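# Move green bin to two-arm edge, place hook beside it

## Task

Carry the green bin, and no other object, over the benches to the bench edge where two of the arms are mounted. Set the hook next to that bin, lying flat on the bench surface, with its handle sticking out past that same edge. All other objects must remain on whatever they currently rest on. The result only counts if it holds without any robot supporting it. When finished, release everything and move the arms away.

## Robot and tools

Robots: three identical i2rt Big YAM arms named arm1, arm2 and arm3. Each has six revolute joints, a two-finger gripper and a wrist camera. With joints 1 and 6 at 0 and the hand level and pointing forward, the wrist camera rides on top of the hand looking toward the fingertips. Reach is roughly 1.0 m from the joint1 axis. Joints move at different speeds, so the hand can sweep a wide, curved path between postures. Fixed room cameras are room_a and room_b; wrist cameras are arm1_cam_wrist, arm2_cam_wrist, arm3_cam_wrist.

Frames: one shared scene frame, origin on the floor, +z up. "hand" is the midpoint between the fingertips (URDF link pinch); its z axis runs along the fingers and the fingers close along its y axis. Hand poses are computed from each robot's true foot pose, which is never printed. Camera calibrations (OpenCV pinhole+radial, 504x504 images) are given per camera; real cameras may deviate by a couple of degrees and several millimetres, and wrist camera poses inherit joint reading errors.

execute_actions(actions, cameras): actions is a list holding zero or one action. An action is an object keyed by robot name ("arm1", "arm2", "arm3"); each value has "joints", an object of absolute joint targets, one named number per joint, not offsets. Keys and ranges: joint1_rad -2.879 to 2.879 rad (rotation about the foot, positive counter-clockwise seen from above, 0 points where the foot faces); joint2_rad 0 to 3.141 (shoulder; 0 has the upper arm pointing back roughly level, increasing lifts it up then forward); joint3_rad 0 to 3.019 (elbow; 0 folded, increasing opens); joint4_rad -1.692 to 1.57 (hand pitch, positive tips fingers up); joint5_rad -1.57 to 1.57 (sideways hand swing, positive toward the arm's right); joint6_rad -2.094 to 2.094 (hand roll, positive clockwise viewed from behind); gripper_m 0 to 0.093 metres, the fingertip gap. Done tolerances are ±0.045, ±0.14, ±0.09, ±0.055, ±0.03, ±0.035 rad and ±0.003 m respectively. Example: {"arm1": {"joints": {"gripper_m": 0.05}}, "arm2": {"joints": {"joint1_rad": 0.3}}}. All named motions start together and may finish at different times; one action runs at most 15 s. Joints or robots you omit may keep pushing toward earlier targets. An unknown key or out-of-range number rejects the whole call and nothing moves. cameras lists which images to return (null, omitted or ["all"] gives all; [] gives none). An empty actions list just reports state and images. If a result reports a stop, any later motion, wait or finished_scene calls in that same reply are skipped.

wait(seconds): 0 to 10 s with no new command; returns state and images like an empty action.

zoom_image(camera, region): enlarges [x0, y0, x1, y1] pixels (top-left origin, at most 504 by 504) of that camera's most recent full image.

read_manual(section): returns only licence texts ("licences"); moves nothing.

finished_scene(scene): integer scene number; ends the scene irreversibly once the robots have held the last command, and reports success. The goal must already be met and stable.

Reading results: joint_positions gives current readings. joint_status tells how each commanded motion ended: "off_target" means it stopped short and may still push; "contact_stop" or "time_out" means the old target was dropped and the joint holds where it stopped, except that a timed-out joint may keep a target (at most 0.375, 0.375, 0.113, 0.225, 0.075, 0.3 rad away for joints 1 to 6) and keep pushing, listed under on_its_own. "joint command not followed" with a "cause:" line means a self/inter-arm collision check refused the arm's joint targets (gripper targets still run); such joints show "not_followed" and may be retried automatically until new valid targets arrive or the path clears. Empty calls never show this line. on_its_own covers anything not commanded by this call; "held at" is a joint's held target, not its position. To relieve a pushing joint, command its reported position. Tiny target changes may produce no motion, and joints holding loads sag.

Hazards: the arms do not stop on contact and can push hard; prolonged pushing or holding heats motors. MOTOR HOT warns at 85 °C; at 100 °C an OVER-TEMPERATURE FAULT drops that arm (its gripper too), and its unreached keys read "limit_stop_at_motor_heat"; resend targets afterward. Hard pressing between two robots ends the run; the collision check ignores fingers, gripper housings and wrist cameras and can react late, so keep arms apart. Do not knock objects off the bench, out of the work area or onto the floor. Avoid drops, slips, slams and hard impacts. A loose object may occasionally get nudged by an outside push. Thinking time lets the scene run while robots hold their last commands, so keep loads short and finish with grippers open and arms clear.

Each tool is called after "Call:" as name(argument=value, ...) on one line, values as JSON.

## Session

Call:
execute_actions(actions=[])

Scene clock: 0.00 s.
Motor temperatures (°C, as the motors report them): arm1=[22 27 32 23 23 23] | arm2=[24 27 30 23 23 25] | arm3=[24 27 27 25 23 23]
arm1.joint_positions: joint1_rad=-0.095 joint2_rad=+0.384 joint3_rad=+1.477 joint4_rad=-1.201 joint5_rad=+0.065 joint6_rad=+0.696 gripper_m=+0.094
arm1.joint_status: not commanded
arm1.hand: x=-0.2685 y=-0.6973 z=+1.4247 quat_wxyz=(-0.384, +0.193, -0.718, -0.547) (m; scene frame)
arm2.joint_positions: joint1_rad=+0.056 joint2_rad=+0.374 joint3_rad=+1.537 joint4_rad=-1.229 joint5_rad=+0.092 joint6_rad=+0.652 gripper_m=+0.094
arm2.joint_status: not commanded
arm2.hand: x=+0.6246 y=-0.6987 z=+1.4445 quat_wxyz=(-0.270, +0.353, -0.638, -0.629) (m; scene frame)
arm3.joint_positions: joint1_rad=+0.913 joint2_rad=+0.477 joint3_rad=+1.623 joint4_rad=-1.260 joint5_rad=+0.032 joint6_rad=-0.053 gripper_m=+0.094
arm3.joint_status: not commanded
arm3.hand: x=-0.1946 y=+1.5235 z=+1.4502 quat_wxyz=(-0.626, -0.198, -0.723, +0.215) (m; scene frame)
pictures: arm1_cam_wrist, arm2_cam_wrist, arm3_cam_wrist, room_a, room_b
camera_calibration (this result's frames):
arm1_cam_wrist: T_world_to_cam=[[0.687787, -0.342608, -0.639976, 0.853526], [-0.721384, -0.420913, -0.549943, 0.307709], [-0.080959, 0.839912, -0.53665, 1.45377], [0, 0, 0, 1]] pos_world=[-0.247371, -0.799094, 1.49562]
arm2_cam_wrist: T_world_to_cam=[[0.789306, 0.0433103, -0.612471, 0.417739], [-0.431435, -0.670629, -0.603424, 0.679324], [-0.436875, 0.740527, -0.510646, 1.65308], [0, 0, 0, 1]] pos_world=[0.685551, -0.786671, 1.50991]
arm3_cam_wrist: T_world_to_cam=[[-0.56132, -0.825065, 0.0647143, 1.05218], [-0.587832, 0.342434, -0.732934, 0.432072], [0.582558, -0.449451, -0.677215, 1.90482], [0, 0, 0, 1]] pos_world=[-0.265071, 1.57628, 1.53856]
Images, in order (width x height): arm1_cam_wrist 504x504, arm2_cam_wrist 504x504, arm3_cam_wrist 504x504, room_a 504x504, room_b 504x504.

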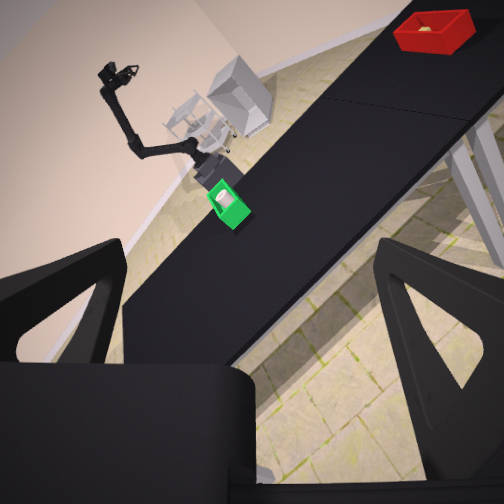

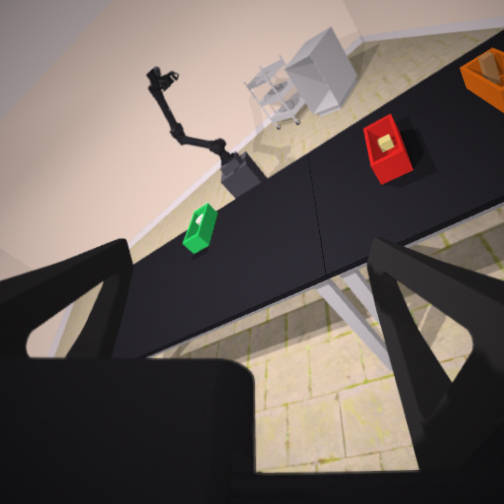

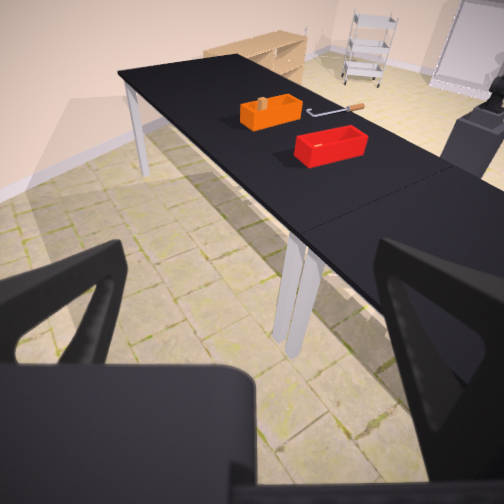

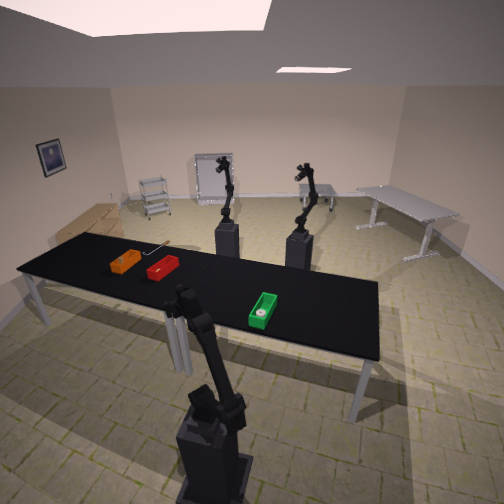

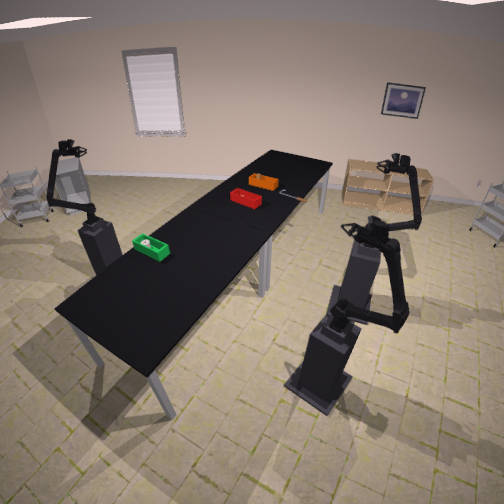

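Call:
zoom_image(camera="room_b", region=[200, 150, 340, 250])

Call:
zoom_image(camera="room_b", region=[110, 200, 210, 280])

Call:
zoom_image(camera="room_a", region=[100, 220, 300, 340])

Region (200, 150, 340, 250) of room_b's 504x504 image, scaled by 3.600, with more detail than that image has; it fills the top 360 rows of this view, and the rest is white.

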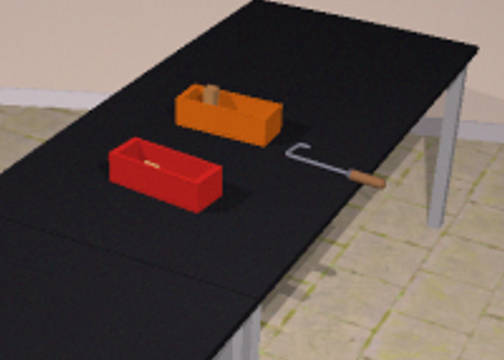

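Region (110, 200, 210, 280) of room_b's 504x504 image, scaled by 5.040, with more detail than that image has; it fills the top 403 rows of this view, and the rest is white.

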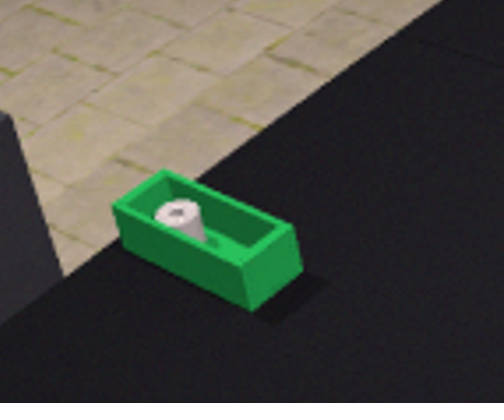

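Region (100, 220, 300, 340) of room_a's 504x504 image, scaled by 2.520, with more detail than that image has; it fills the top 302 rows of this view, and the rest is white.

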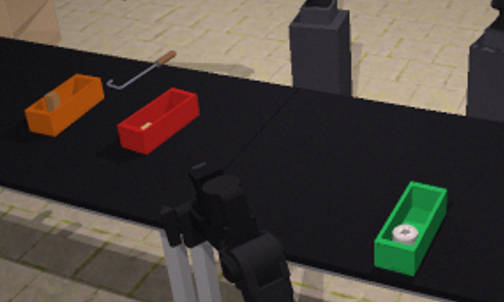

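Call:
execute_actions(actions=[{"arm2":{"joints":{"joint1_rad":-0.725,"joint2_rad":2.343,"joint3_rad":1.255,"joint4_rad":1.117,"joint5_rad":-0.36,"joint6_rad":0}},"arm3":{"joints":{"joint1_rad":-0.15,"joint2_rad":2.06,"joint3_rad":0.975,"joint4_rad":0.96,"joint5_rad":0,"joint6_rad":0,"gripper_m":0.06}},"arm1":{"joints":{"joint1_rad":-0.25,"joint2_rad":2.25,"joint3_rad":1.1,"joint4_rad":1.17,"joint5_rad":-0.689,"joint6_rad":0}}}], cameras=["arm2_cam_wrist","arm3_cam_wrist","room_b"])

Scene clock: 27.03 s.
Motor temperatures (°C, as the motors report them): arm1=[22 27 33 23 23 23] | arm2=[24 28 31 23 23 25] | arm3=[24 27 28 25 23 23]
arm1.joint_positions: joint1_rad=-0.241 joint2_rad=+2.264 joint3_rad=+1.096 joint4_rad=+1.152 joint5_rad=-0.686 joint6_rad=+0.012 gripper_m=+0.094
arm1.joint_status: all done
arm1.hand: x=-0.1341 y=-0.1463 z=+0.8013 quat_wxyz=(-0.423, +0.556, -0.441, -0.563) (m; scene frame)
arm2.joint_positions: joint1_rad=-0.730 joint2_rad=+2.334 joint3_rad=+1.250 joint4_rad=+1.091 joint5_rad=-0.357 joint6_rad=+0.012 gripper_m=+0.094
arm2.joint_status: all done
arm2.hand: x=+0.9860 y=-0.1378 z=+0.7952 quat_wxyz=(-0.552, +0.429, -0.560, -0.445) (m; scene frame)
arm3.joint_positions: joint1_rad=-0.158 joint2_rad=+2.056 joint3_rad=+0.974 joint4_rad=+0.933 joint5_rad=+0.001 joint6_rad=-0.007 gripper_m=+0.060
arm3.joint_status: all done
arm3.hand: x=-0.3437 y=+0.9124 z=+0.8272 quat_wxyz=(-0.441, -0.548, -0.523, +0.481) (m; scene frame)
pictures: arm2_cam_wrist, arm3_cam_wrist, room_b
camera_calibration (this result's frames):
arm2_cam_wrist: T_world_to_cam=[[0.972169, -0.232925, -0.0251701, -0.974865], [-0.155391, -0.560671, -0.813327, 0.729431], [0.175332, 0.794603, -0.581261, 0.524051], [0, 0, 0, 1]] pos_world=[0.969197, -0.234512, 0.873339]
arm3_cam_wrist: T_world_to_cam=[[-0.99717, 0.0722742, 0.0207016, -0.427589], [0.035517, 0.695568, -0.717582, -0.0236017], [-0.066262, -0.714816, -0.696166, 1.3299], [0, 0, 0, 1]] pos_world=[-0.337419, 0.997952, 0.917745]
Images, in order (width x height): arm2_cam_wrist 504x504, arm3_cam_wrist 504x504, room_b 504x504.

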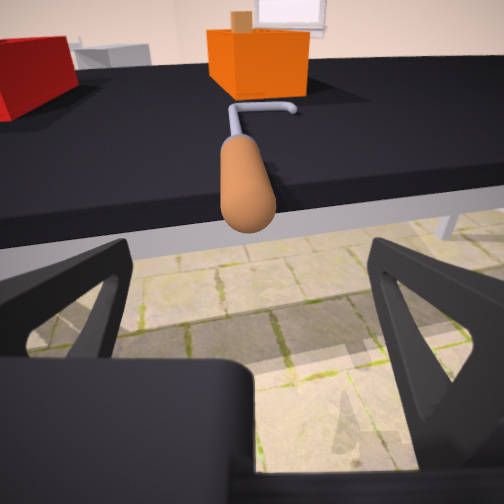

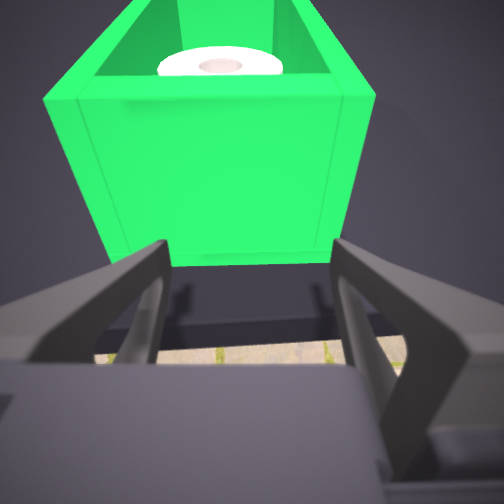

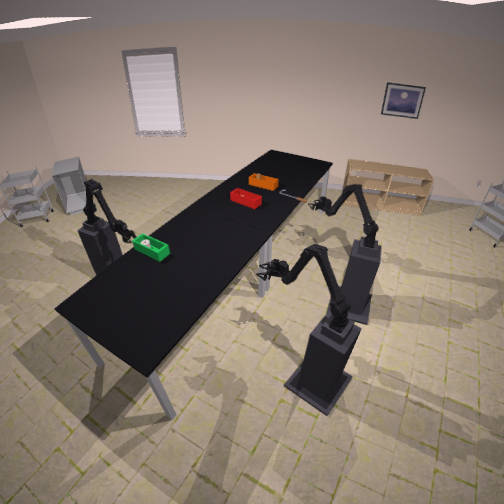

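Call:
execute_actions(actions=[{"arm2":{"joints":{"joint1_rad":-0.689,"joint2_rad":2.485,"joint3_rad":1.64,"joint4_rad":0.865}},"arm3":{"joints":{"joint1_rad":-0.125,"joint2_rad":2.15,"joint3_rad":1.19,"joint4_rad":0.81}}}], cameras=["arm2_cam_wrist","arm3_cam_wrist"])

Scene clock: 39.70 s.
Motor temperatures (°C, as the motors report them): arm1=[22 29 33 23 23 23] | arm2=[24 29 32 23 23 25] | arm3=[24 28 28 25 23 23]
arm1.joint_positions: joint1_rad=-0.241 joint2_rad=+2.264 joint3_rad=+1.096 joint4_rad=+1.152 joint5_rad=-0.686 joint6_rad=+0.012 gripper_m=+0.094
arm1.joint_status: not commanded
arm1.hand: x=-0.1341 y=-0.1463 z=+0.8013 quat_wxyz=(-0.423, +0.556, -0.441, -0.563) (m; scene frame)
arm2.joint_positions: joint1_rad=-0.698 joint2_rad=+2.476 joint3_rad=+1.616 joint4_rad=+0.882 joint5_rad=-0.358 joint6_rad=+0.012 gripper_m=+0.094
arm2.joint_status: all done
arm2.hand: x=+1.0177 y=-0.0422 z=+0.7999 quat_wxyz=(-0.550, +0.436, -0.548, -0.456) (m; scene frame)
arm3.joint_positions: joint1_rad=-0.138 joint2_rad=+2.140 joint3_rad=+1.161 joint4_rad=+0.830 joint5_rad=+0.000 joint6_rad=-0.006 gripper_m=+0.060
arm3.joint_status: all done
arm3.hand: x=-0.3324 y=+0.8531 z=+0.8264 quat_wxyz=(-0.447, -0.543, -0.528, +0.476) (m; scene frame)
pictures: arm2_cam_wrist, arm3_cam_wrist
camera_calibration (this result's frames):
arm2_cam_wrist: T_world_to_cam=[[0.979499, -0.200446, -0.020062, -0.99348], [-0.130419, -0.555082, -0.821508, 0.773244], [0.153532, 0.807283, -0.569844, 0.458851], [0, 0, 0, 1]] pos_world=[1.00351, -0.140348, 0.876768]
arm3_cam_wrist: T_world_to_cam=[[-0.998494, 0.0510289, 0.0201635, -0.393846], [0.021061, 0.69579, -0.717936, 0.0119285], [-0.0506651, -0.71643, -0.695817, 1.29397], [0, 0, 0, 1]] pos_world=[-0.327945, 0.938838, 0.916872]
Images, in order (width x height): arm2_cam_wrist 504x504, arm3_cam_wrist 504x504.

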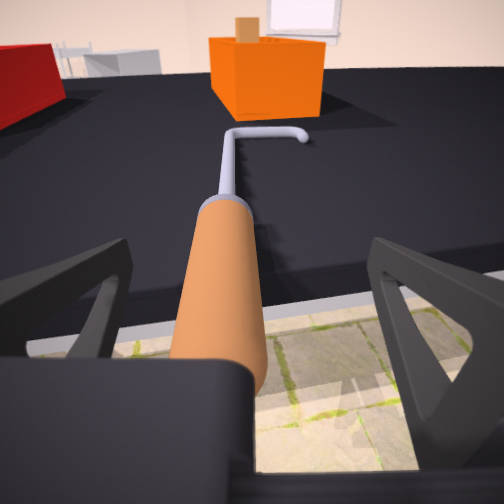

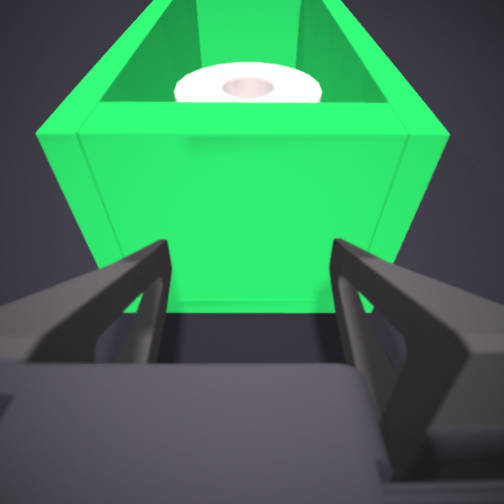

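Call:
execute_actions(actions=[{"arm2":{"joints":{"joint4_rad":0.81,"joint5_rad":-0.41,"gripper_m":0.06}},"arm3":{"joints":{"joint2_rad":2.354,"joint3_rad":1.635,"joint4_rad":0.585}}}], cameras=["arm2_cam_wrist"])

Call:
execute_actions(actions=[{"arm2":{"joints":{"gripper_m":0.015}},"arm3":{"joints":{"joint2_rad":2.595,"joint3_rad":2.13,"joint4_rad":0.325}}}], cameras=["arm2_cam_wrist","arm3_cam_wrist","room_b"])

Scene clock: 46.63 s.
Motor temperatures (°C, as the motors report them): arm1=[22 29 33 23 23 23] | arm2=[24 30 32 23 23 25] | arm3=[24 29 29 25 23 23]
arm1.joint_positions: joint1_rad=-0.241 joint2_rad=+2.264 joint3_rad=+1.096 joint4_rad=+1.152 joint5_rad=-0.686 joint6_rad=+0.012 gripper_m=+0.094
arm1.joint_status: not commanded
arm1.hand: x=-0.1341 y=-0.1463 z=+0.8013 quat_wxyz=(-0.423, +0.556, -0.441, -0.563) (m; scene frame)
arm2.joint_positions: joint1_rad=-0.698 joint2_rad=+2.476 joint3_rad=+1.616 joint4_rad=+0.829 joint5_rad=-0.407 joint6_rad=+0.012 gripper_m=+0.060
arm2.joint_status: all done
arm2.hand: x=+1.0091 y=-0.0407 z=+0.7877 quat_wxyz=(-0.521, +0.455, -0.554, -0.463) (m; scene frame)
arm3.joint_positions: joint1_rad=-0.138 joint2_rad=+2.337 joint3_rad=+1.599 joint4_rad=+0.603 joint5_rad=-0.001 joint6_rad=+0.000 gripper_m=+0.060
arm3.joint_status: all done
arm3.hand: x=-0.3371 y=+0.7330 z=+0.8333 quat_wxyz=(-0.452, -0.541, -0.524, +0.478) (m; scene frame)
pictures: arm2_cam_wrist
camera_calibration (this result's frames):
arm2_cam_wrist: T_world_to_cam=[[0.987478, -0.152635, -0.0398716, -0.975566], [-0.124279, -0.59699, -0.792564, 0.732209], [0.0971702, 0.787594, -0.608484, 0.538499], [0, 0, 0, 1]] pos_world=[1.00202, -0.135903, 0.869093]
Images, in order (width x height): arm2_cam_wrist 504x504.

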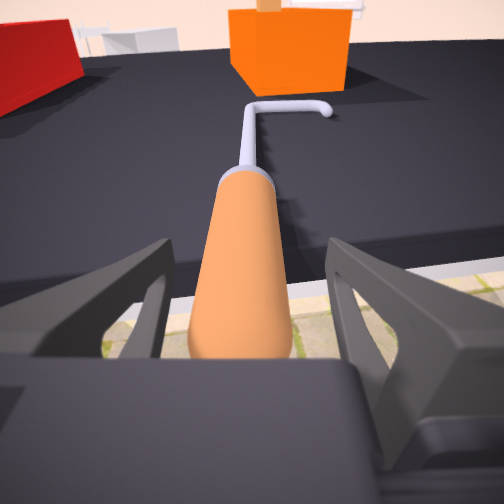

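Scene clock: 47.90 s.
Motor temperatures (°C, as the motors report them): arm1=[22 29 33 23 23 23] | arm2=[24 30 32 23 23 25] | arm3=[24 29 30 25 23 23]
arm1.joint_positions: joint1_rad=-0.241 joint2_rad=+2.264 joint3_rad=+1.096 joint4_rad=+1.152 joint5_rad=-0.686 joint6_rad=+0.012 gripper_m=+0.094
arm1.joint_status: not commanded
arm1.hand: x=-0.1341 y=-0.1463 z=+0.8013 quat_wxyz=(-0.423, +0.556, -0.441, -0.563) (m; scene frame)
arm2.joint_positions: joint1_rad=-0.698 joint2_rad=+2.476 joint3_rad=+1.616 joint4_rad=+0.828 joint5_rad=-0.408 joint6_rad=+0.010 gripper_m=+0.029
arm2.joint_status: gripper_m off_target (ended at +0.029, target +0.015)
arm2.hand: x=+1.0089 y=-0.0407 z=+0.7875 quat_wxyz=(-0.521, +0.456, -0.554, -0.463) (m; scene frame)
arm3.joint_positions: joint1_rad=-0.138 joint2_rad=+2.571 joint3_rad=+2.085 joint4_rad=+0.344 joint5_rad=-0.001 joint6_rad=+0.000 gripper_m=+0.060
arm3.joint_status: all done
arm3.hand: x=-0.3415 y=+0.6345 z=+0.8312 quat_wxyz=(-0.450, -0.543, -0.526, +0.476) (m; scene frame)
pictures: arm2_cam_wrist, arm3_cam_wrist, room_b
camera_calibration (this result's frames):
arm2_cam_wrist: T_world_to_cam=[[0.987718, -0.151476, -0.0383042, -0.976802], [-0.122409, -0.597855, -0.792203, 0.729858], [0.0970993, 0.787162, -0.609055, 0.538897], [0, 0, 0, 1]] pos_world=[1.00182, -0.135812, 0.868998]
arm3_cam_wrist: T_world_to_cam=[[-0.998611, 0.0508079, 0.0139757, -0.386657], [0.0250785, 0.691493, -0.721948, 0.175146], [-0.0463448, -0.720595, -0.691806, 1.14106], [0, 0, 0, 1]] pos_world=[-0.337631, 0.720772, 0.92124]
Images, in order (width x height): arm2_cam_wrist 504x504, arm3_cam_wrist 504x504, room_b 504x504.

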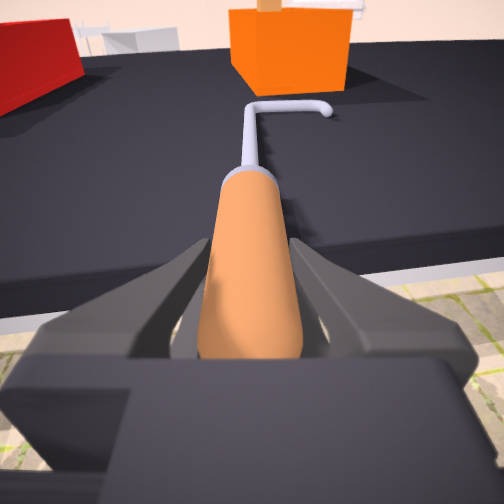

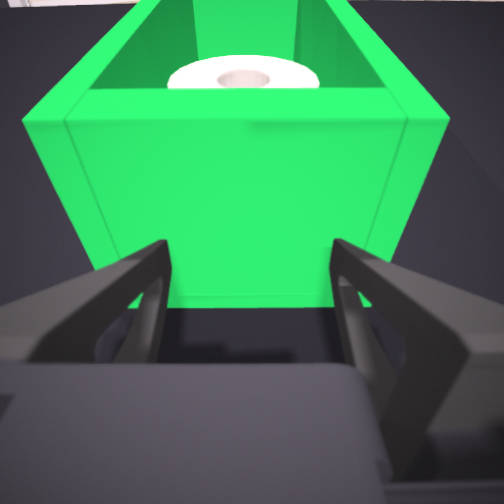

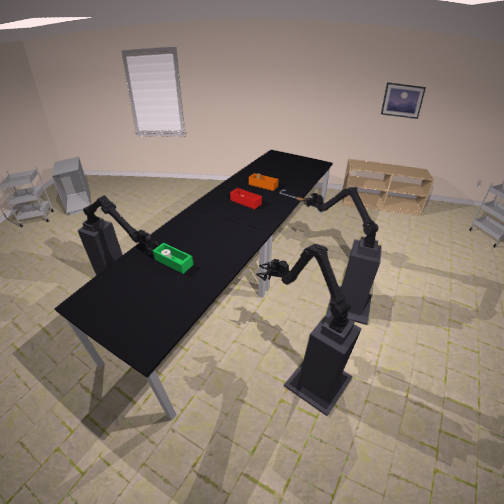

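Call:
execute_actions(actions=[{"arm2":{"joints":{"joint1_rad":-0.55,"joint2_rad":2.16,"joint3_rad":1.109,"joint4_rad":1.085,"joint5_rad":-0.35}},"arm3":{"joints":{"joint2_rad":2.78,"joint3_rad":2.53,"joint4_rad":0.12}}}], cameras=["arm2_cam_wrist","room_b"])

Call:
execute_actions(actions=[{"arm2":{"joints":{"joint1_rad":0.231,"joint2_rad":2.22,"joint3_rad":1.255,"joint4_rad":0.995,"joint5_rad":0.337}},"arm3":{"joints":{"joint2_rad":2.3,"joint3_rad":1.8,"joint4_rad":0.5}}}], cameras=["arm2_cam_wrist","room_b"])

Scene clock: 58.57 s.
Motor temperatures (°C, as the motors report them): arm1=[22 29 33 23 23 23] | arm2=[24 31 33 23 23 25] | arm3=[24 31 33 25 23 23]
arm1.joint_positions: joint1_rad=-0.241 joint2_rad=+2.264 joint3_rad=+1.096 joint4_rad=+1.152 joint5_rad=-0.686 joint6_rad=+0.012 gripper_m=+0.094
arm1.joint_status: not commanded
arm1.hand: x=-0.1341 y=-0.1463 z=+0.8013 quat_wxyz=(-0.423, +0.556, -0.441, -0.563) (m; scene frame)
arm2.joint_positions: joint1_rad=-0.534 joint2_rad=+2.168 joint3_rad=+1.107 joint4_rad=+1.057 joint5_rad=-0.354 joint6_rad=+0.010 gripper_m=+0.029
arm2.joint_status: all done
arm2.hand: x=+0.8404 y=-0.1096 z=+0.8474 quat_wxyz=(-0.505, +0.482, -0.518, -0.495) (m; scene frame)
arm3.joint_positions: joint1_rad=-0.138 joint2_rad=+2.757 joint3_rad=+2.483 joint4_rad=+0.138 joint5_rad=-0.001 joint6_rad=+0.000 gripper_m=+0.060
arm3.joint_status: all done
arm3.hand: x=-0.3437 y=+0.5832 z=+0.8401 quat_wxyz=(-0.452, -0.541, -0.524, +0.478) (m; scene frame)
pictures: arm2_cam_wrist, room_b
camera_calibration (this result's frames):
arm2_cam_wrist: T_world_to_cam=[[0.998741, -0.0425492, -0.026563, -0.825737], [-0.0464768, -0.585811, -0.809114, 0.66727], [0.0188663, 0.80933, -0.587051, 0.695543], [0, 0, 0, 1]] pos_world=[0.842588, -0.207165, 0.926283]
Images, in order (width x height): arm2_cam_wrist 504x504, room_b 504x504.

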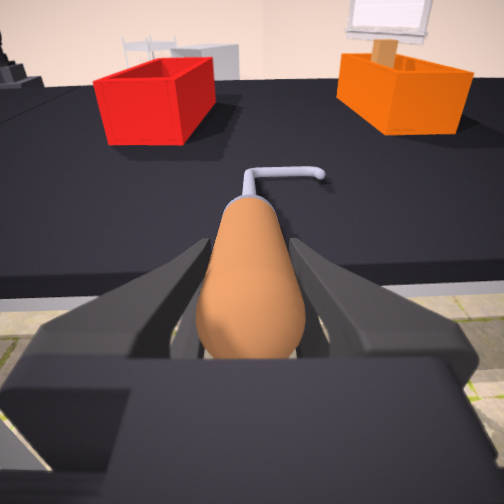

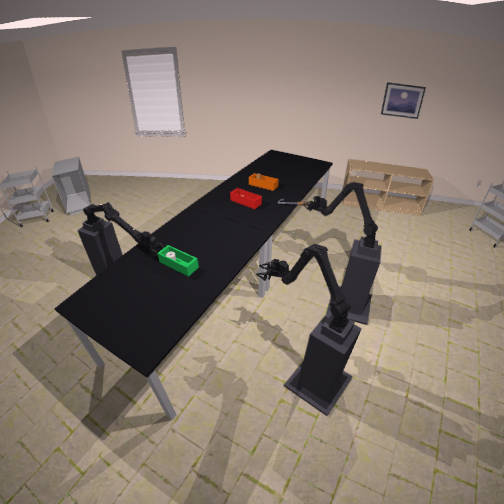

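Scene clock: 60.33 s.
Motor temperatures (°C, as the motors report them): arm1=[22 29 33 23 23 23] | arm2=[24 31 33 23 23 25] | arm3=[24 31 33 25 23 23]
arm1.joint_positions: joint1_rad=-0.241 joint2_rad=+2.264 joint3_rad=+1.096 joint4_rad=+1.152 joint5_rad=-0.686 joint6_rad=+0.012 gripper_m=+0.094
arm1.joint_status: not commanded
arm1.hand: x=-0.1341 y=-0.1463 z=+0.8013 quat_wxyz=(-0.423, +0.556, -0.441, -0.563) (m; scene frame)
arm2.joint_positions: joint1_rad=+0.228 joint2_rad=+2.207 joint3_rad=+1.216 joint4_rad=+0.996 joint5_rad=+0.338 joint6_rad=+0.006 gripper_m=+0.029
arm2.joint_status: all done
arm2.hand: x=+0.4067 y=-0.0701 z=+0.8591 quat_wxyz=(-0.490, +0.498, -0.498, -0.513) (m; scene frame)
arm3.joint_positions: joint1_rad=-0.138 joint2_rad=+2.299 joint3_rad=+1.796 joint4_rad=+0.492 joint5_rad=-0.001 joint6_rad=+0.000 gripper_m=+0.060
arm3.joint_status: all done
arm3.hand: x=-0.3378 y=+0.6877 z=+0.9478 quat_wxyz=(-0.483, -0.510, -0.495, +0.511) (m; scene frame)
pictures: arm2_cam_wrist, room_b
camera_calibration (this result's frames):
arm2_cam_wrist: T_world_to_cam=[[0.999367, 0.0273038, -0.0228199, -0.389181], [-0.00274103, -0.580318, -0.814386, 0.666791], [-0.0354787, 0.813932, -0.579875, 0.694878], [0, 0, 0, 1]] pos_world=[0.415416, -0.168007, 0.937087]
Images, in order (width x height): arm2_cam_wrist 504x504, room_b 504x504.

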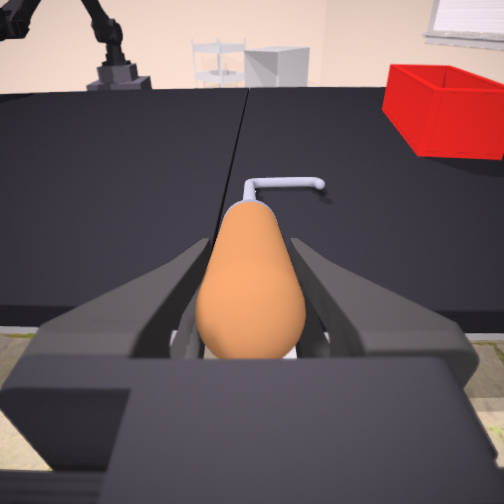

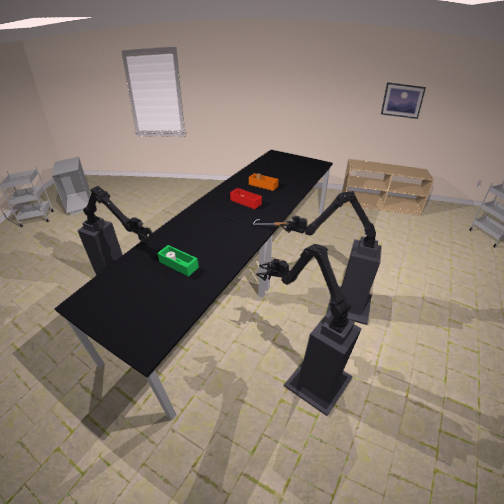

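Call:
execute_actions(actions=[{"arm2":{"joints":{"joint1_rad":0.572,"joint2_rad":2.555,"joint3_rad":1.86,"joint4_rad":0.72,"joint5_rad":0.778}},"arm3":{"joints":{"joint2_rad":1.3,"joint3_rad":1.0,"joint4_rad":0.0}}}], cameras=["arm2_cam_wrist"])

Scene clock: 69.57 s.
Motor temperatures (°C, as the motors report them): arm1=[22 30 32 23 23 23] | arm2=[24 31 33 23 23 25] | arm3=[24 32 32 25 23 23]
arm1.joint_positions: joint1_rad=-0.241 joint2_rad=+2.264 joint3_rad=+1.096 joint4_rad=+1.152 joint5_rad=-0.686 joint6_rad=+0.012 gripper_m=+0.094
arm1.joint_status: not commanded
arm1.hand: x=-0.1341 y=-0.1463 z=+0.8013 quat_wxyz=(-0.423, +0.556, -0.441, -0.563) (m; scene frame)
arm2.joint_positions: joint1_rad=+0.571 joint2_rad=+2.548 joint3_rad=+1.795 joint4_rad=+0.721 joint5_rad=+0.777 joint6_rad=+0.007 gripper_m=+0.029
arm2.joint_status: all done
arm2.hand: x=+0.1586 y=-0.0640 z=+0.8048 quat_wxyz=(-0.512, +0.487, -0.523, -0.476) (m; scene frame)
arm3.joint_positions: joint1_rad=-0.138 joint2_rad=+1.284 joint3_rad=+1.008 joint4_rad=+0.021 joint5_rad=-0.001 joint6_rad=+0.000 gripper_m=+0.060
arm3.joint_status: all done
arm3.hand: x=-0.3217 y=+1.0071 z=+1.1137 quat_wxyz=(-0.420, -0.569, -0.550, +0.445) (m; scene frame)
pictures: arm2_cam_wrist
camera_calibration (this result's frames):
arm2_cam_wrist: T_world_to_cam=[[0.997633, -0.0687566, 0.000712235, -0.167404], [-0.0409185, -0.601973, -0.797467, 0.616489], [0.0552599, 0.795551, -0.603362, 0.652924], [0, 0, 0, 1]] pos_world=[0.156153, -0.159834, 0.885699]
Images, in order (width x height): arm2_cam_wrist 504x504.

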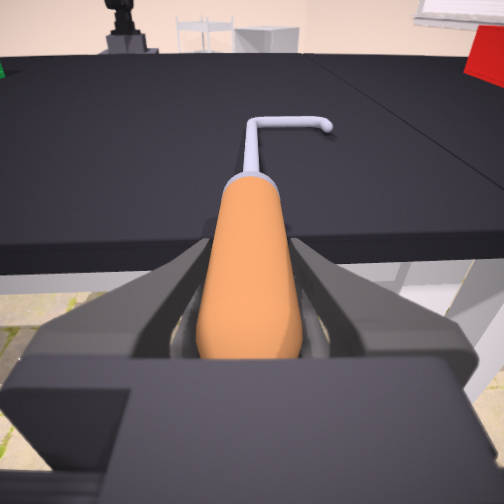

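Call:
execute_actions(actions=[{"arm2":{"joints":{"joint4_rad":0.64}}}], cameras=[])

Call:
execute_actions(actions=[{"arm2":{"joints":{"gripper_m":0.093}}}], cameras=["arm2_cam_wrist"])

Call:
execute_actions(actions=[{"arm2":{"joints":{"joint2_rad":1.9}}}], cameras=[])

Call:
execute_actions(actions=[{"arm2":{"joints":{"joint1_rad":-0.1,"joint2_rad":1.2,"joint3_rad":1.3,"joint4_rad":0.3,"joint5_rad":0.3}},"arm1":{"joints":{"joint1_rad":-0.57,"joint2_rad":2.445,"joint3_rad":1.53,"joint4_rad":1.0}}}], cameras=["arm1_cam_wrist","room_b"])

Scene clock: 79.10 s.
Motor temperatures (°C, as the motors report them): arm1=[22 30 32 23 23 23] | arm2=[24 32 35 23 23 25] | arm3=[24 30 32 25 23 23]
arm1.joint_positions: joint1_rad=-0.241 joint2_rad=+2.264 joint3_rad=+1.096 joint4_rad=+1.152 joint5_rad=-0.686 joint6_rad=+0.012 gripper_m=+0.094
arm1.joint_status: not commanded
arm1.hand: x=-0.1341 y=-0.1463 z=+0.8013 quat_wxyz=(-0.423, +0.556, -0.441, -0.563) (m; scene frame)
arm2.joint_positions: joint1_rad=+0.571 joint2_rad=+2.548 joint3_rad=+1.806 joint4_rad=+0.656 joint5_rad=+0.778 joint6_rad=+0.007 gripper_m=+0.029
arm2.joint_status: all done
arm2.hand: x=+0.1571 y=-0.0623 z=+0.7974 quat_wxyz=(-0.511, +0.506, -0.524, -0.457) (m; scene frame)
arm3.joint_positions: joint1_rad=-0.138 joint2_rad=+1.284 joint3_rad=+1.008 joint4_rad=+0.021 joint5_rad=-0.001 joint6_rad=+0.000 gripper_m=+0.060
arm3.joint_status: not commanded
arm3.hand: x=-0.3217 y=+1.0071 z=+1.1137 quat_wxyz=(-0.420, -0.569, -0.550, +0.445) (m; scene frame)
pictures: none
No camera images: the call's "cameras" was empty. Leave "cameras" out to get every camera's image.

Scene clock: 79.77 s.
Motor temperatures (°C, as the motors report them): arm1=[22 30 32 23 23 23] | arm2=[24 32 35 23 23 25] | arm3=[24 30 32 25 23 23]
arm1.joint_positions: joint1_rad=-0.241 joint2_rad=+2.264 joint3_rad=+1.096 joint4_rad=+1.152 joint5_rad=-0.686 joint6_rad=+0.012 gripper_m=+0.094
arm1.joint_status: not commanded
arm1.hand: x=-0.1341 y=-0.1463 z=+0.8013 quat_wxyz=(-0.423, +0.556, -0.441, -0.563) (m; scene frame)
arm2.joint_positions: joint1_rad=+0.571 joint2_rad=+2.548 joint3_rad=+1.813 joint4_rad=+0.656 joint5_rad=+0.778 joint6_rad=+0.007 gripper_m=+0.093
arm2.joint_status: all done
arm2.hand: x=+0.1558 y=-0.0608 z=+0.8009 quat_wxyz=(-0.512, +0.503, -0.524, -0.459) (m; scene frame)
arm3.joint_positions: joint1_rad=-0.138 joint2_rad=+1.284 joint3_rad=+1.008 joint4_rad=+0.021 joint5_rad=-0.001 joint6_rad=+0.000 gripper_m=+0.060
arm3.joint_status: not commanded
arm3.hand: x=-0.3217 y=+1.0071 z=+1.1137 quat_wxyz=(-0.420, -0.569, -0.550, +0.445) (m; scene frame)
pictures: arm2_cam_wrist
camera_calibration (this result's frames):
arm2_cam_wrist: T_world_to_cam=[[0.997133, -0.0681062, 0.0329653, -0.190171], [-0.0173286, -0.629646, -0.776689, 0.593242], [0.0736538, 0.773891, -0.629021, 0.664549], [0, 0, 0, 1]] pos_world=[0.150959, -0.153708, 0.885049]
Images, in order (width x height): arm2_cam_wrist 504x504.

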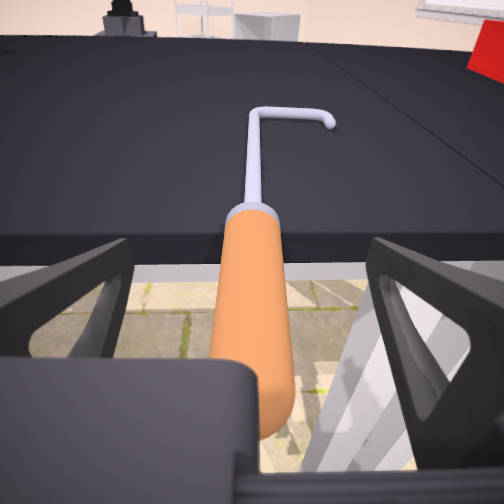

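Scene clock: 81.67 s.
Motor temperatures (°C, as the motors report them): arm1=[22 30 32 23 23 23] | arm2=[24 32 35 23 23 25] | arm3=[24 30 32 25 23 23]
arm1.joint_positions: joint1_rad=-0.241 joint2_rad=+2.264 joint3_rad=+1.096 joint4_rad=+1.152 joint5_rad=-0.686 joint6_rad=+0.012 gripper_m=+0.094
arm1.joint_status: not commanded
arm1.hand: x=-0.1341 y=-0.1463 z=+0.8013 quat_wxyz=(-0.423, +0.556, -0.441, -0.563) (m; scene frame)
arm2.joint_positions: joint1_rad=+0.571 joint2_rad=+1.895 joint3_rad=+1.856 joint4_rad=+0.644 joint5_rad=+0.778 joint6_rad=+0.007 gripper_m=+0.093
arm2.joint_status: all done
arm2.hand: x=+0.2304 y=-0.1404 z=+1.3500 quat_wxyz=(-0.498, +0.242, -0.489, -0.674) (m; scene frame)
arm3.joint_positions: joint1_rad=-0.138 joint2_rad=+1.284 joint3_rad=+1.008 joint4_rad=+0.021 joint5_rad=-0.001 joint6_rad=+0.000 gripper_m=+0.060
arm3.joint_status: not commanded
arm3.hand: x=-0.3217 y=+1.0071 z=+1.1137 quat_wxyz=(-0.420, -0.569, -0.550, +0.445) (m; scene frame)
pictures: none
No camera images: the call's "cameras" was empty. Leave "cameras" out to get every camera's image.

Scene clock: 83.37 s.
Motor temperatures (°C, as the motors report them): arm1=[22 30 33 23 23 23] | arm2=[24 31 35 23 23 25] | arm3=[24 30 32 25 23 23]
arm1.joint_positions: joint1_rad=-0.568 joint2_rad=+2.453 joint3_rad=+1.495 joint4_rad=+0.999 joint5_rad=-0.687 joint6_rad=+0.010 gripper_m=+0.094
arm1.joint_status: all done
arm1.hand: x=+0.1436 y=-0.1586 z=+0.7910 quat_wxyz=(-0.529, +0.476, -0.505, -0.488) (m; scene frame)
arm2.joint_positions: joint1_rad=-0.105 joint2_rad=+1.189 joint3_rad=+1.305 joint4_rad=+0.317 joint5_rad=+0.303 joint6_rad=+0.007 gripper_m=+0.093
arm2.joint_status: all done
arm2.hand: x=+0.6619 y=-0.2496 z=+1.4296 quat_wxyz=(-0.634, +0.287, -0.467, -0.545) (m; scene frame)
arm3.joint_positions: joint1_rad=-0.138 joint2_rad=+1.284 joint3_rad=+1.008 joint4_rad=+0.021 joint5_rad=-0.001 joint6_rad=+0.000 gripper_m=+0.060
arm3.joint_status: not commanded
arm3.hand: x=-0.3217 y=+1.0071 z=+1.1137 quat_wxyz=(-0.420, -0.569, -0.550, +0.445) (m; scene frame)
pictures: arm1_cam_wrist, room_b
camera_calibration (this result's frames):
arm1_cam_wrist: T_world_to_cam=[[0.99611, -0.0880333, 0.00385887, -0.164085], [-0.0453083, -0.549247, -0.834431, 0.590808], [0.0755772, 0.83101, -0.551099, 0.682092], [0, 0, 0, 1]] pos_world=[0.138665, -0.256771, 0.869522]
Images, in order (width x height): arm1_cam_wrist 504x504, room_b 504x504.

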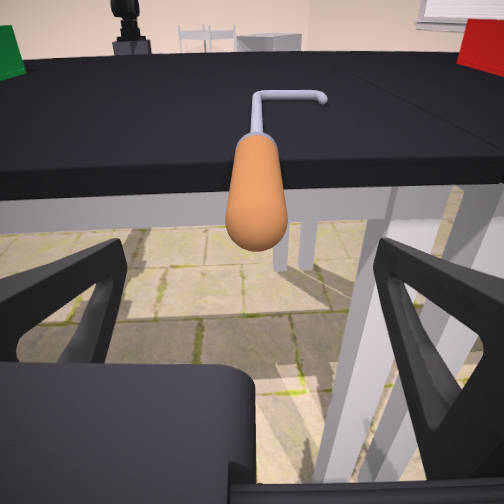

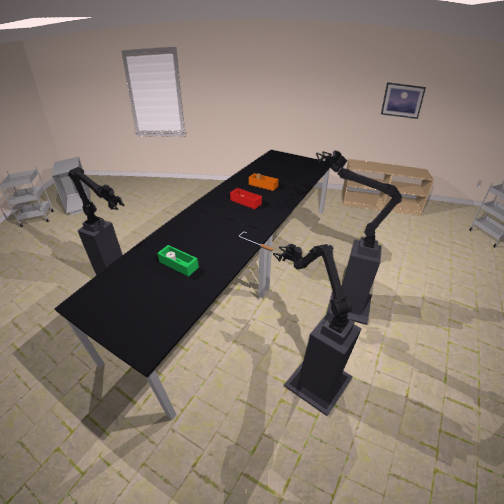

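Same geometry as before.

Call:
execute_actions(actions=[{"arm1":{"joints":{"joint1_rad":-0.5,"joint2_rad":2.592,"joint3_rad":1.878,"joint4_rad":0.854,"joint5_rad":-0.6,"gripper_m":0.07}}}], cameras=["arm1_cam_wrist"])

Call:
execute_actions(actions=[{"arm1":{"joints":{"gripper_m":0.015}}}], cameras=["arm1_cam_wrist"])

Scene clock: 91.40 s.
Motor temperatures (°C, as the motors report them): arm1=[22 30 34 23 23 23] | arm2=[24 30 35 23 23 25] | arm3=[24 29 32 25 23 23]
arm1.joint_positions: joint1_rad=-0.495 joint2_rad=+2.604 joint3_rad=+1.831 joint4_rad=+0.855 joint5_rad=-0.602 joint6_rad=+0.010 gripper_m=+0.070
arm1.joint_status: all done
arm1.hand: x=+0.1588 y=-0.0672 z=+0.7928 quat_wxyz=(-0.545, +0.470, -0.494, -0.488) (m; scene frame)
arm2.joint_positions: joint1_rad=-0.105 joint2_rad=+1.189 joint3_rad=+1.305 joint4_rad=+0.317 joint5_rad=+0.303 joint6_rad=+0.007 gripper_m=+0.093
arm2.joint_status: not commanded
arm2.hand: x=+0.6619 y=-0.2496 z=+1.4296 quat_wxyz=(-0.634, +0.287, -0.467, -0.545) (m; scene frame)
arm3.joint_positions: joint1_rad=-0.138 joint2_rad=+1.284 joint3_rad=+1.008 joint4_rad=+0.021 joint5_rad=-0.001 joint6_rad=+0.000 gripper_m=+0.060
arm3.joint_status: not commanded
arm3.hand: x=-0.3217 y=+1.0071 z=+1.1137 quat_wxyz=(-0.420, -0.569, -0.550, +0.445) (m; scene frame)
pictures: arm1_cam_wrist
camera_calibration (this result's frames):
arm1_cam_wrist: T_world_to_cam=[[0.994694, -0.10037, 0.0225934, -0.186586], [-0.0332029, -0.521036, -0.852889, 0.657727], [0.0973763, 0.847613, -0.521604, 0.58027], [0, 0, 0, 1]] pos_world=[0.15093, -0.167873, 0.867855]
Images, in order (width x height): arm1_cam_wrist 504x504.

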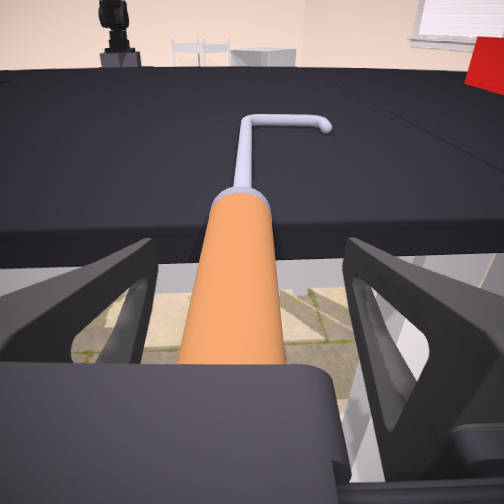

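Scene clock: 92.00 s.
Motor temperatures (°C, as the motors report them): arm1=[22 31 34 23 23 23] | arm2=[24 30 35 23 23 25] | arm3=[24 29 32 25 23 23]
arm1.joint_positions: joint1_rad=-0.495 joint2_rad=+2.604 joint3_rad=+1.831 joint4_rad=+0.855 joint5_rad=-0.602 joint6_rad=+0.007 gripper_m=+0.029
arm1.joint_status: gripper_m off_target (ended at +0.029, target +0.015)
arm1.hand: x=+0.1588 y=-0.0672 z=+0.7928 quat_wxyz=(-0.546, +0.470, -0.494, -0.487) (m; scene frame)
arm2.joint_positions: joint1_rad=-0.105 joint2_rad=+1.189 joint3_rad=+1.305 joint4_rad=+0.317 joint5_rad=+0.303 joint6_rad=+0.007 gripper_m=+0.093
arm2.joint_status: not commanded
arm2.hand: x=+0.6619 y=-0.2496 z=+1.4296 quat_wxyz=(-0.634, +0.287, -0.467, -0.545) (m; scene frame)
arm3.joint_positions: joint1_rad=-0.138 joint2_rad=+1.284 joint3_rad=+1.008 joint4_rad=+0.021 joint5_rad=-0.001 joint6_rad=+0.000 gripper_m=+0.060
arm3.joint_status: not commanded
arm3.hand: x=-0.3217 y=+1.0071 z=+1.1137 quat_wxyz=(-0.420, -0.569, -0.550, +0.445) (m; scene frame)
pictures: arm1_cam_wrist
camera_calibration (this result's frames):
arm1_cam_wrist: T_world_to_cam=[[0.994611, -0.10055, 0.0252558, -0.188696], [-0.0310356, -0.521212, -0.852862, 0.657351], [0.0989194, 0.847483, -0.521524, 0.579954], [0, 0, 0, 1]] pos_world=[0.150712, -0.167855, 0.867855]
Images, in order (width x height): arm1_cam_wrist 504x504.

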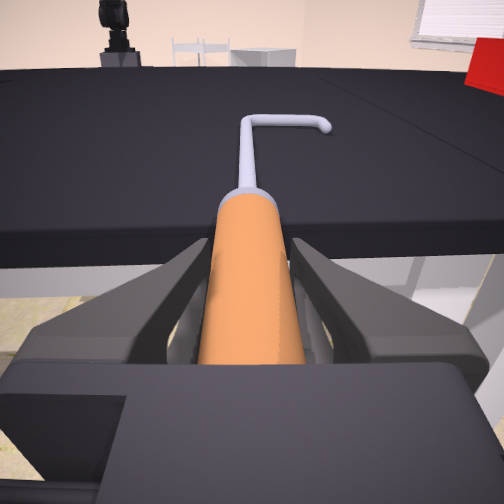

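Call:
execute_actions(actions=[{"arm1":{"joints":{"joint2_rad":2.5,"joint6_rad":1.57}}}], cameras=["arm1_cam_wrist"])

Scene clock: 99.73 s.
Motor temperatures (°C, as the motors report them): arm1=[22 32 35 23 23 23] | arm2=[24 29 35 23 23 25] | arm3=[24 29 32 25 23 23]
arm1.joint_positions: joint1_rad=-0.495 joint2_rad=+2.538 joint3_rad=+1.831 joint4_rad=+0.835 joint5_rad=-0.599 joint6_rad=+1.546 gripper_m=+0.029
arm1.joint_status: all done
arm1.hand: x=+0.1636 y=-0.0625 z=+0.8453 quat_wxyz=(-0.064, +0.003, -0.668, -0.742) (m; scene frame)
arm2.joint_positions: joint1_rad=-0.105 joint2_rad=+1.189 joint3_rad=+1.305 joint4_rad=+0.317 joint5_rad=+0.303 joint6_rad=+0.007 gripper_m=+0.093
arm2.joint_status: not commanded
arm2.hand: x=+0.6619 y=-0.2496 z=+1.4296 quat_wxyz=(-0.634, +0.287, -0.467, -0.545) (m; scene frame)
arm3.joint_positions: joint1_rad=-0.138 joint2_rad=+1.284 joint3_rad=+1.008 joint4_rad=+0.021 joint5_rad=-0.001 joint6_rad=+0.000 gripper_m=+0.060
arm3.joint_status: not commanded
arm3.hand: x=-0.3217 y=+1.0071 z=+1.1137 quat_wxyz=(-0.420, -0.569, -0.550, +0.445) (m; scene frame)
pictures: arm1_cam_wrist
camera_calibration (this result's frames):
arm1_cam_wrist: T_world_to_cam=[[0.092024, 0.0822322, -0.992356, 0.824929], [-0.855987, -0.502632, -0.121029, 0.222236], [-0.508742, 0.860581, 0.0241354, 0.241896], [0, 0, 0, 1]] pos_world=[0.23738, -0.164304, 0.839682]
Images, in order (width x height): arm1_cam_wrist 504x504.

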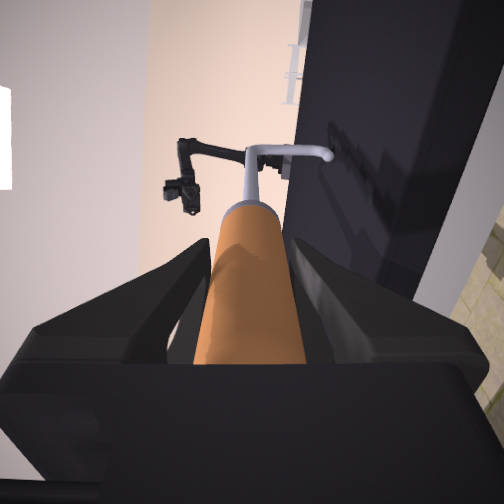

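Call:
execute_actions(actions=[{"arm1":{"joints":{"joint1_rad":0.19,"joint2_rad":2.19,"joint3_rad":1.75,"joint4_rad":0.6,"joint5_rad":0.0}}}], cameras=["arm1_cam_wrist","room_b"])

Call:
zoom_image(camera="room_b", region=[140, 220, 280, 310])

Scene clock: 110.70 s.
Motor temperatures (°C, as the motors report them): arm1=[22 33 37 23 23 23] | arm2=[24 29 35 23 23 25] | arm3=[24 28 32 25 23 23]
arm1.joint_positions: joint1_rad=+0.186 joint2_rad=+2.231 joint3_rad=+1.722 joint4_rad=+0.572 joint5_rad=+0.001 joint6_rad=+1.540 gripper_m=+0.029
arm1.joint_status: all done
arm1.hand: x=-0.3118 y=+0.0829 z=+0.9970 quat_wxyz=(-0.011, +0.007, -0.683, -0.730) (m; scene frame)
arm2.joint_positions: joint1_rad=-0.105 joint2_rad=+1.189 joint3_rad=+1.305 joint4_rad=+0.317 joint5_rad=+0.303 joint6_rad=+0.007 gripper_m=+0.093
arm2.joint_status: not commanded
arm2.hand: x=+0.6619 y=-0.2496 z=+1.4296 quat_wxyz=(-0.634, +0.287, -0.467, -0.545) (m; scene frame)
arm3.joint_positions: joint1_rad=-0.138 joint2_rad=+1.284 joint3_rad=+1.008 joint4_rad=+0.021 joint5_rad=-0.001 joint6_rad=+0.000 gripper_m=+0.060
arm3.joint_status: not commanded
arm3.hand: x=-0.3217 y=+1.0071 z=+1.1137 quat_wxyz=(-0.420, -0.569, -0.550, +0.445) (m; scene frame)
pictures: arm1_cam_wrist, room_b
camera_calibration (this result's frames):
arm1_cam_wrist: T_world_to_cam=[[0.0194012, 0.0477932, -0.998669, 0.993777], [-0.816718, -0.575402, -0.0434034, -0.152341], [-0.576711, 0.816473, 0.0278701, -0.150097], [0, 0, 0, 1]] pos_world=[-0.230263, -0.0126036, 0.990025]
Images, in order (width x height): arm1_cam_wrist 504x504, room_b 504x504.

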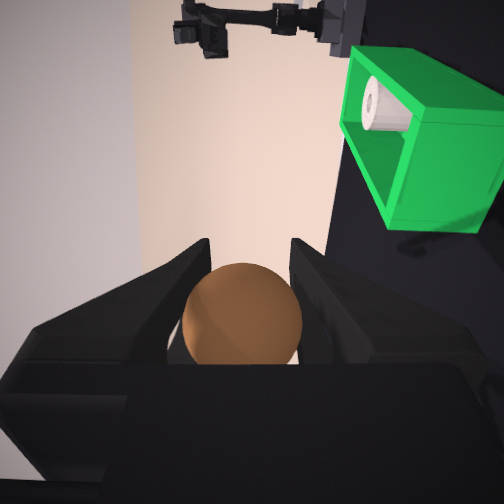

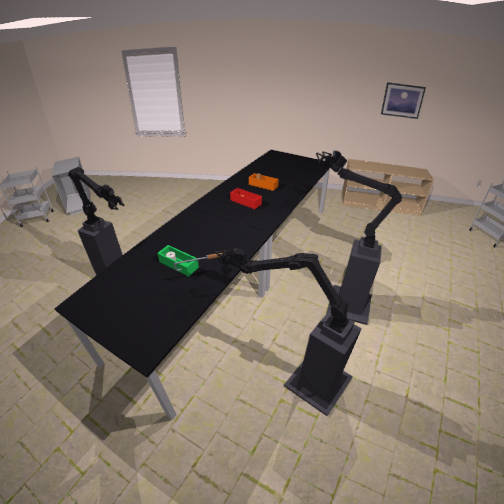

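Region (140, 220, 280, 310) of room_b's 504x504 image, scaled by 3.600, with more detail than that image has; it fills the top 324 rows of this view, and the rest is white.

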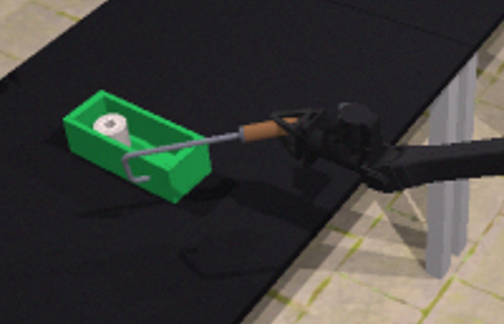

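Call:
execute_actions(actions=[{"arm1":{"joints":{"joint3_rad":1.6}}}], cameras=["arm1_cam_wrist","room_b","room_a"])

Call:
zoom_image(camera="room_b", region=[140, 220, 280, 310])

Call:
zoom_image(camera="room_a", region=[230, 230, 340, 320])

Scene clock: 136.23 s.
Motor temperatures (°C, as the motors report them): arm1=[22 34 38 23 23 23] | arm2=[24 29 35 23 23 25] | arm3=[24 28 32 25 23 23]
arm1.joint_positions: joint1_rad=+0.186 joint2_rad=+2.240 joint3_rad=+1.568 joint4_rad=+0.570 joint5_rad=+0.001 joint6_rad=+1.553 gripper_m=+0.029
arm1.joint_status: all done
arm1.hand: x=-0.3125 y=+0.0502 z=+0.9022 quat_wxyz=(-0.005, +0.003, -0.741, -0.671) (m; scene frame)
arm2.joint_positions: joint1_rad=-0.105 joint2_rad=+1.189 joint3_rad=+1.305 joint4_rad=+0.317 joint5_rad=+0.303 joint6_rad=+0.007 gripper_m=+0.093
arm2.joint_status: not commanded
arm2.hand: x=+0.6619 y=-0.2496 z=+1.4296 quat_wxyz=(-0.634, +0.287, -0.467, -0.545) (m; scene frame)
arm3.joint_positions: joint1_rad=-0.138 joint2_rad=+1.284 joint3_rad=+1.008 joint4_rad=+0.021 joint5_rad=-0.001 joint6_rad=+0.000 gripper_m=+0.060
arm3.joint_status: not commanded
arm3.hand: x=-0.3217 y=+1.0071 z=+1.1137 quat_wxyz=(-0.420, -0.569, -0.550, +0.445) (m; scene frame)
pictures: arm1_cam_wrist, room_a, room_b
camera_calibration (this result's frames):
arm1_cam_wrist: T_world_to_cam=[[0.00606885, -0.116638, -0.993156, 0.899752], [-0.815927, -0.574766, 0.0625157, -0.271215], [-0.578123, 0.809963, -0.0986564, -0.00709994], [0, 0, 0, 1]] pos_world=[-0.230857, -0.0451888, 0.909849]
Images, in order (width x height): arm1_cam_wrist 504x504, room_a 504x504, room_b 504x504.

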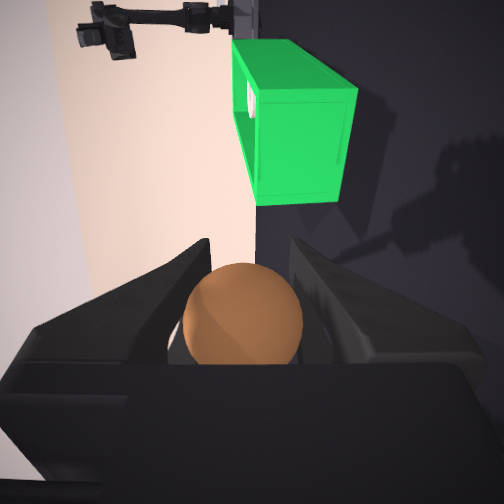

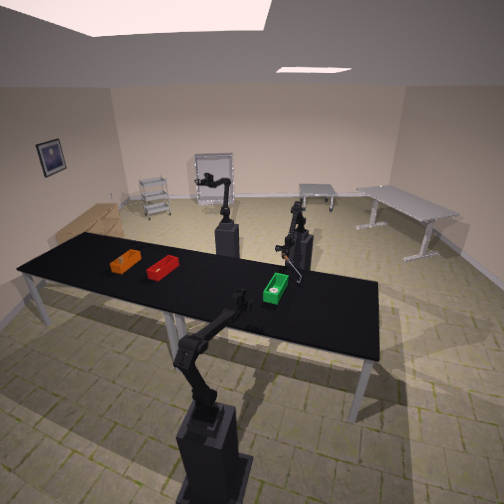

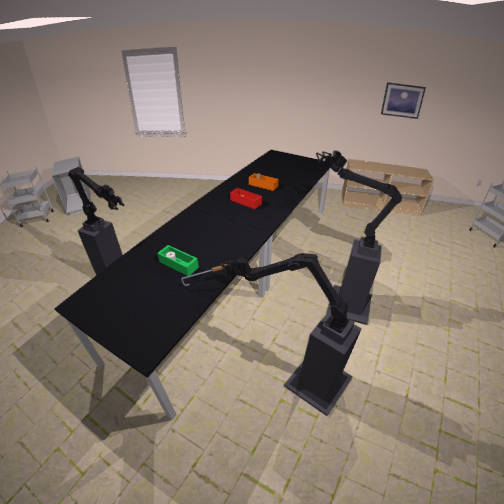

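Region (140, 220, 280, 310) of room_b's 504x504 image, scaled by 3.600, with more detail than that image has; it fills the top 324 rows of this view, and the rest is white.

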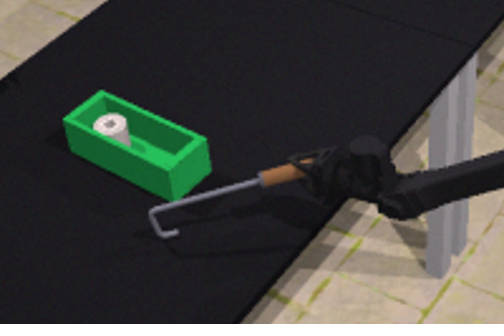

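Region (230, 230, 340, 320) of room_a's 504x504 image, scaled by 4.582, with more detail than that image has; it fills the top 412 rows of this view, and the rest is white.

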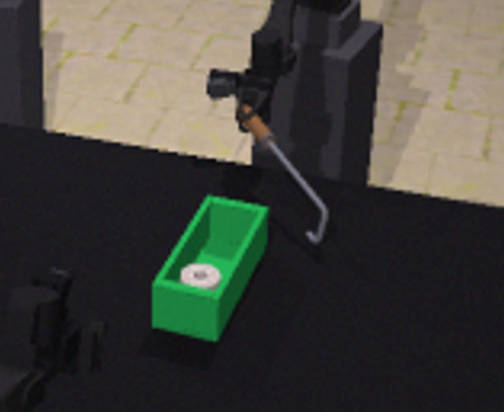

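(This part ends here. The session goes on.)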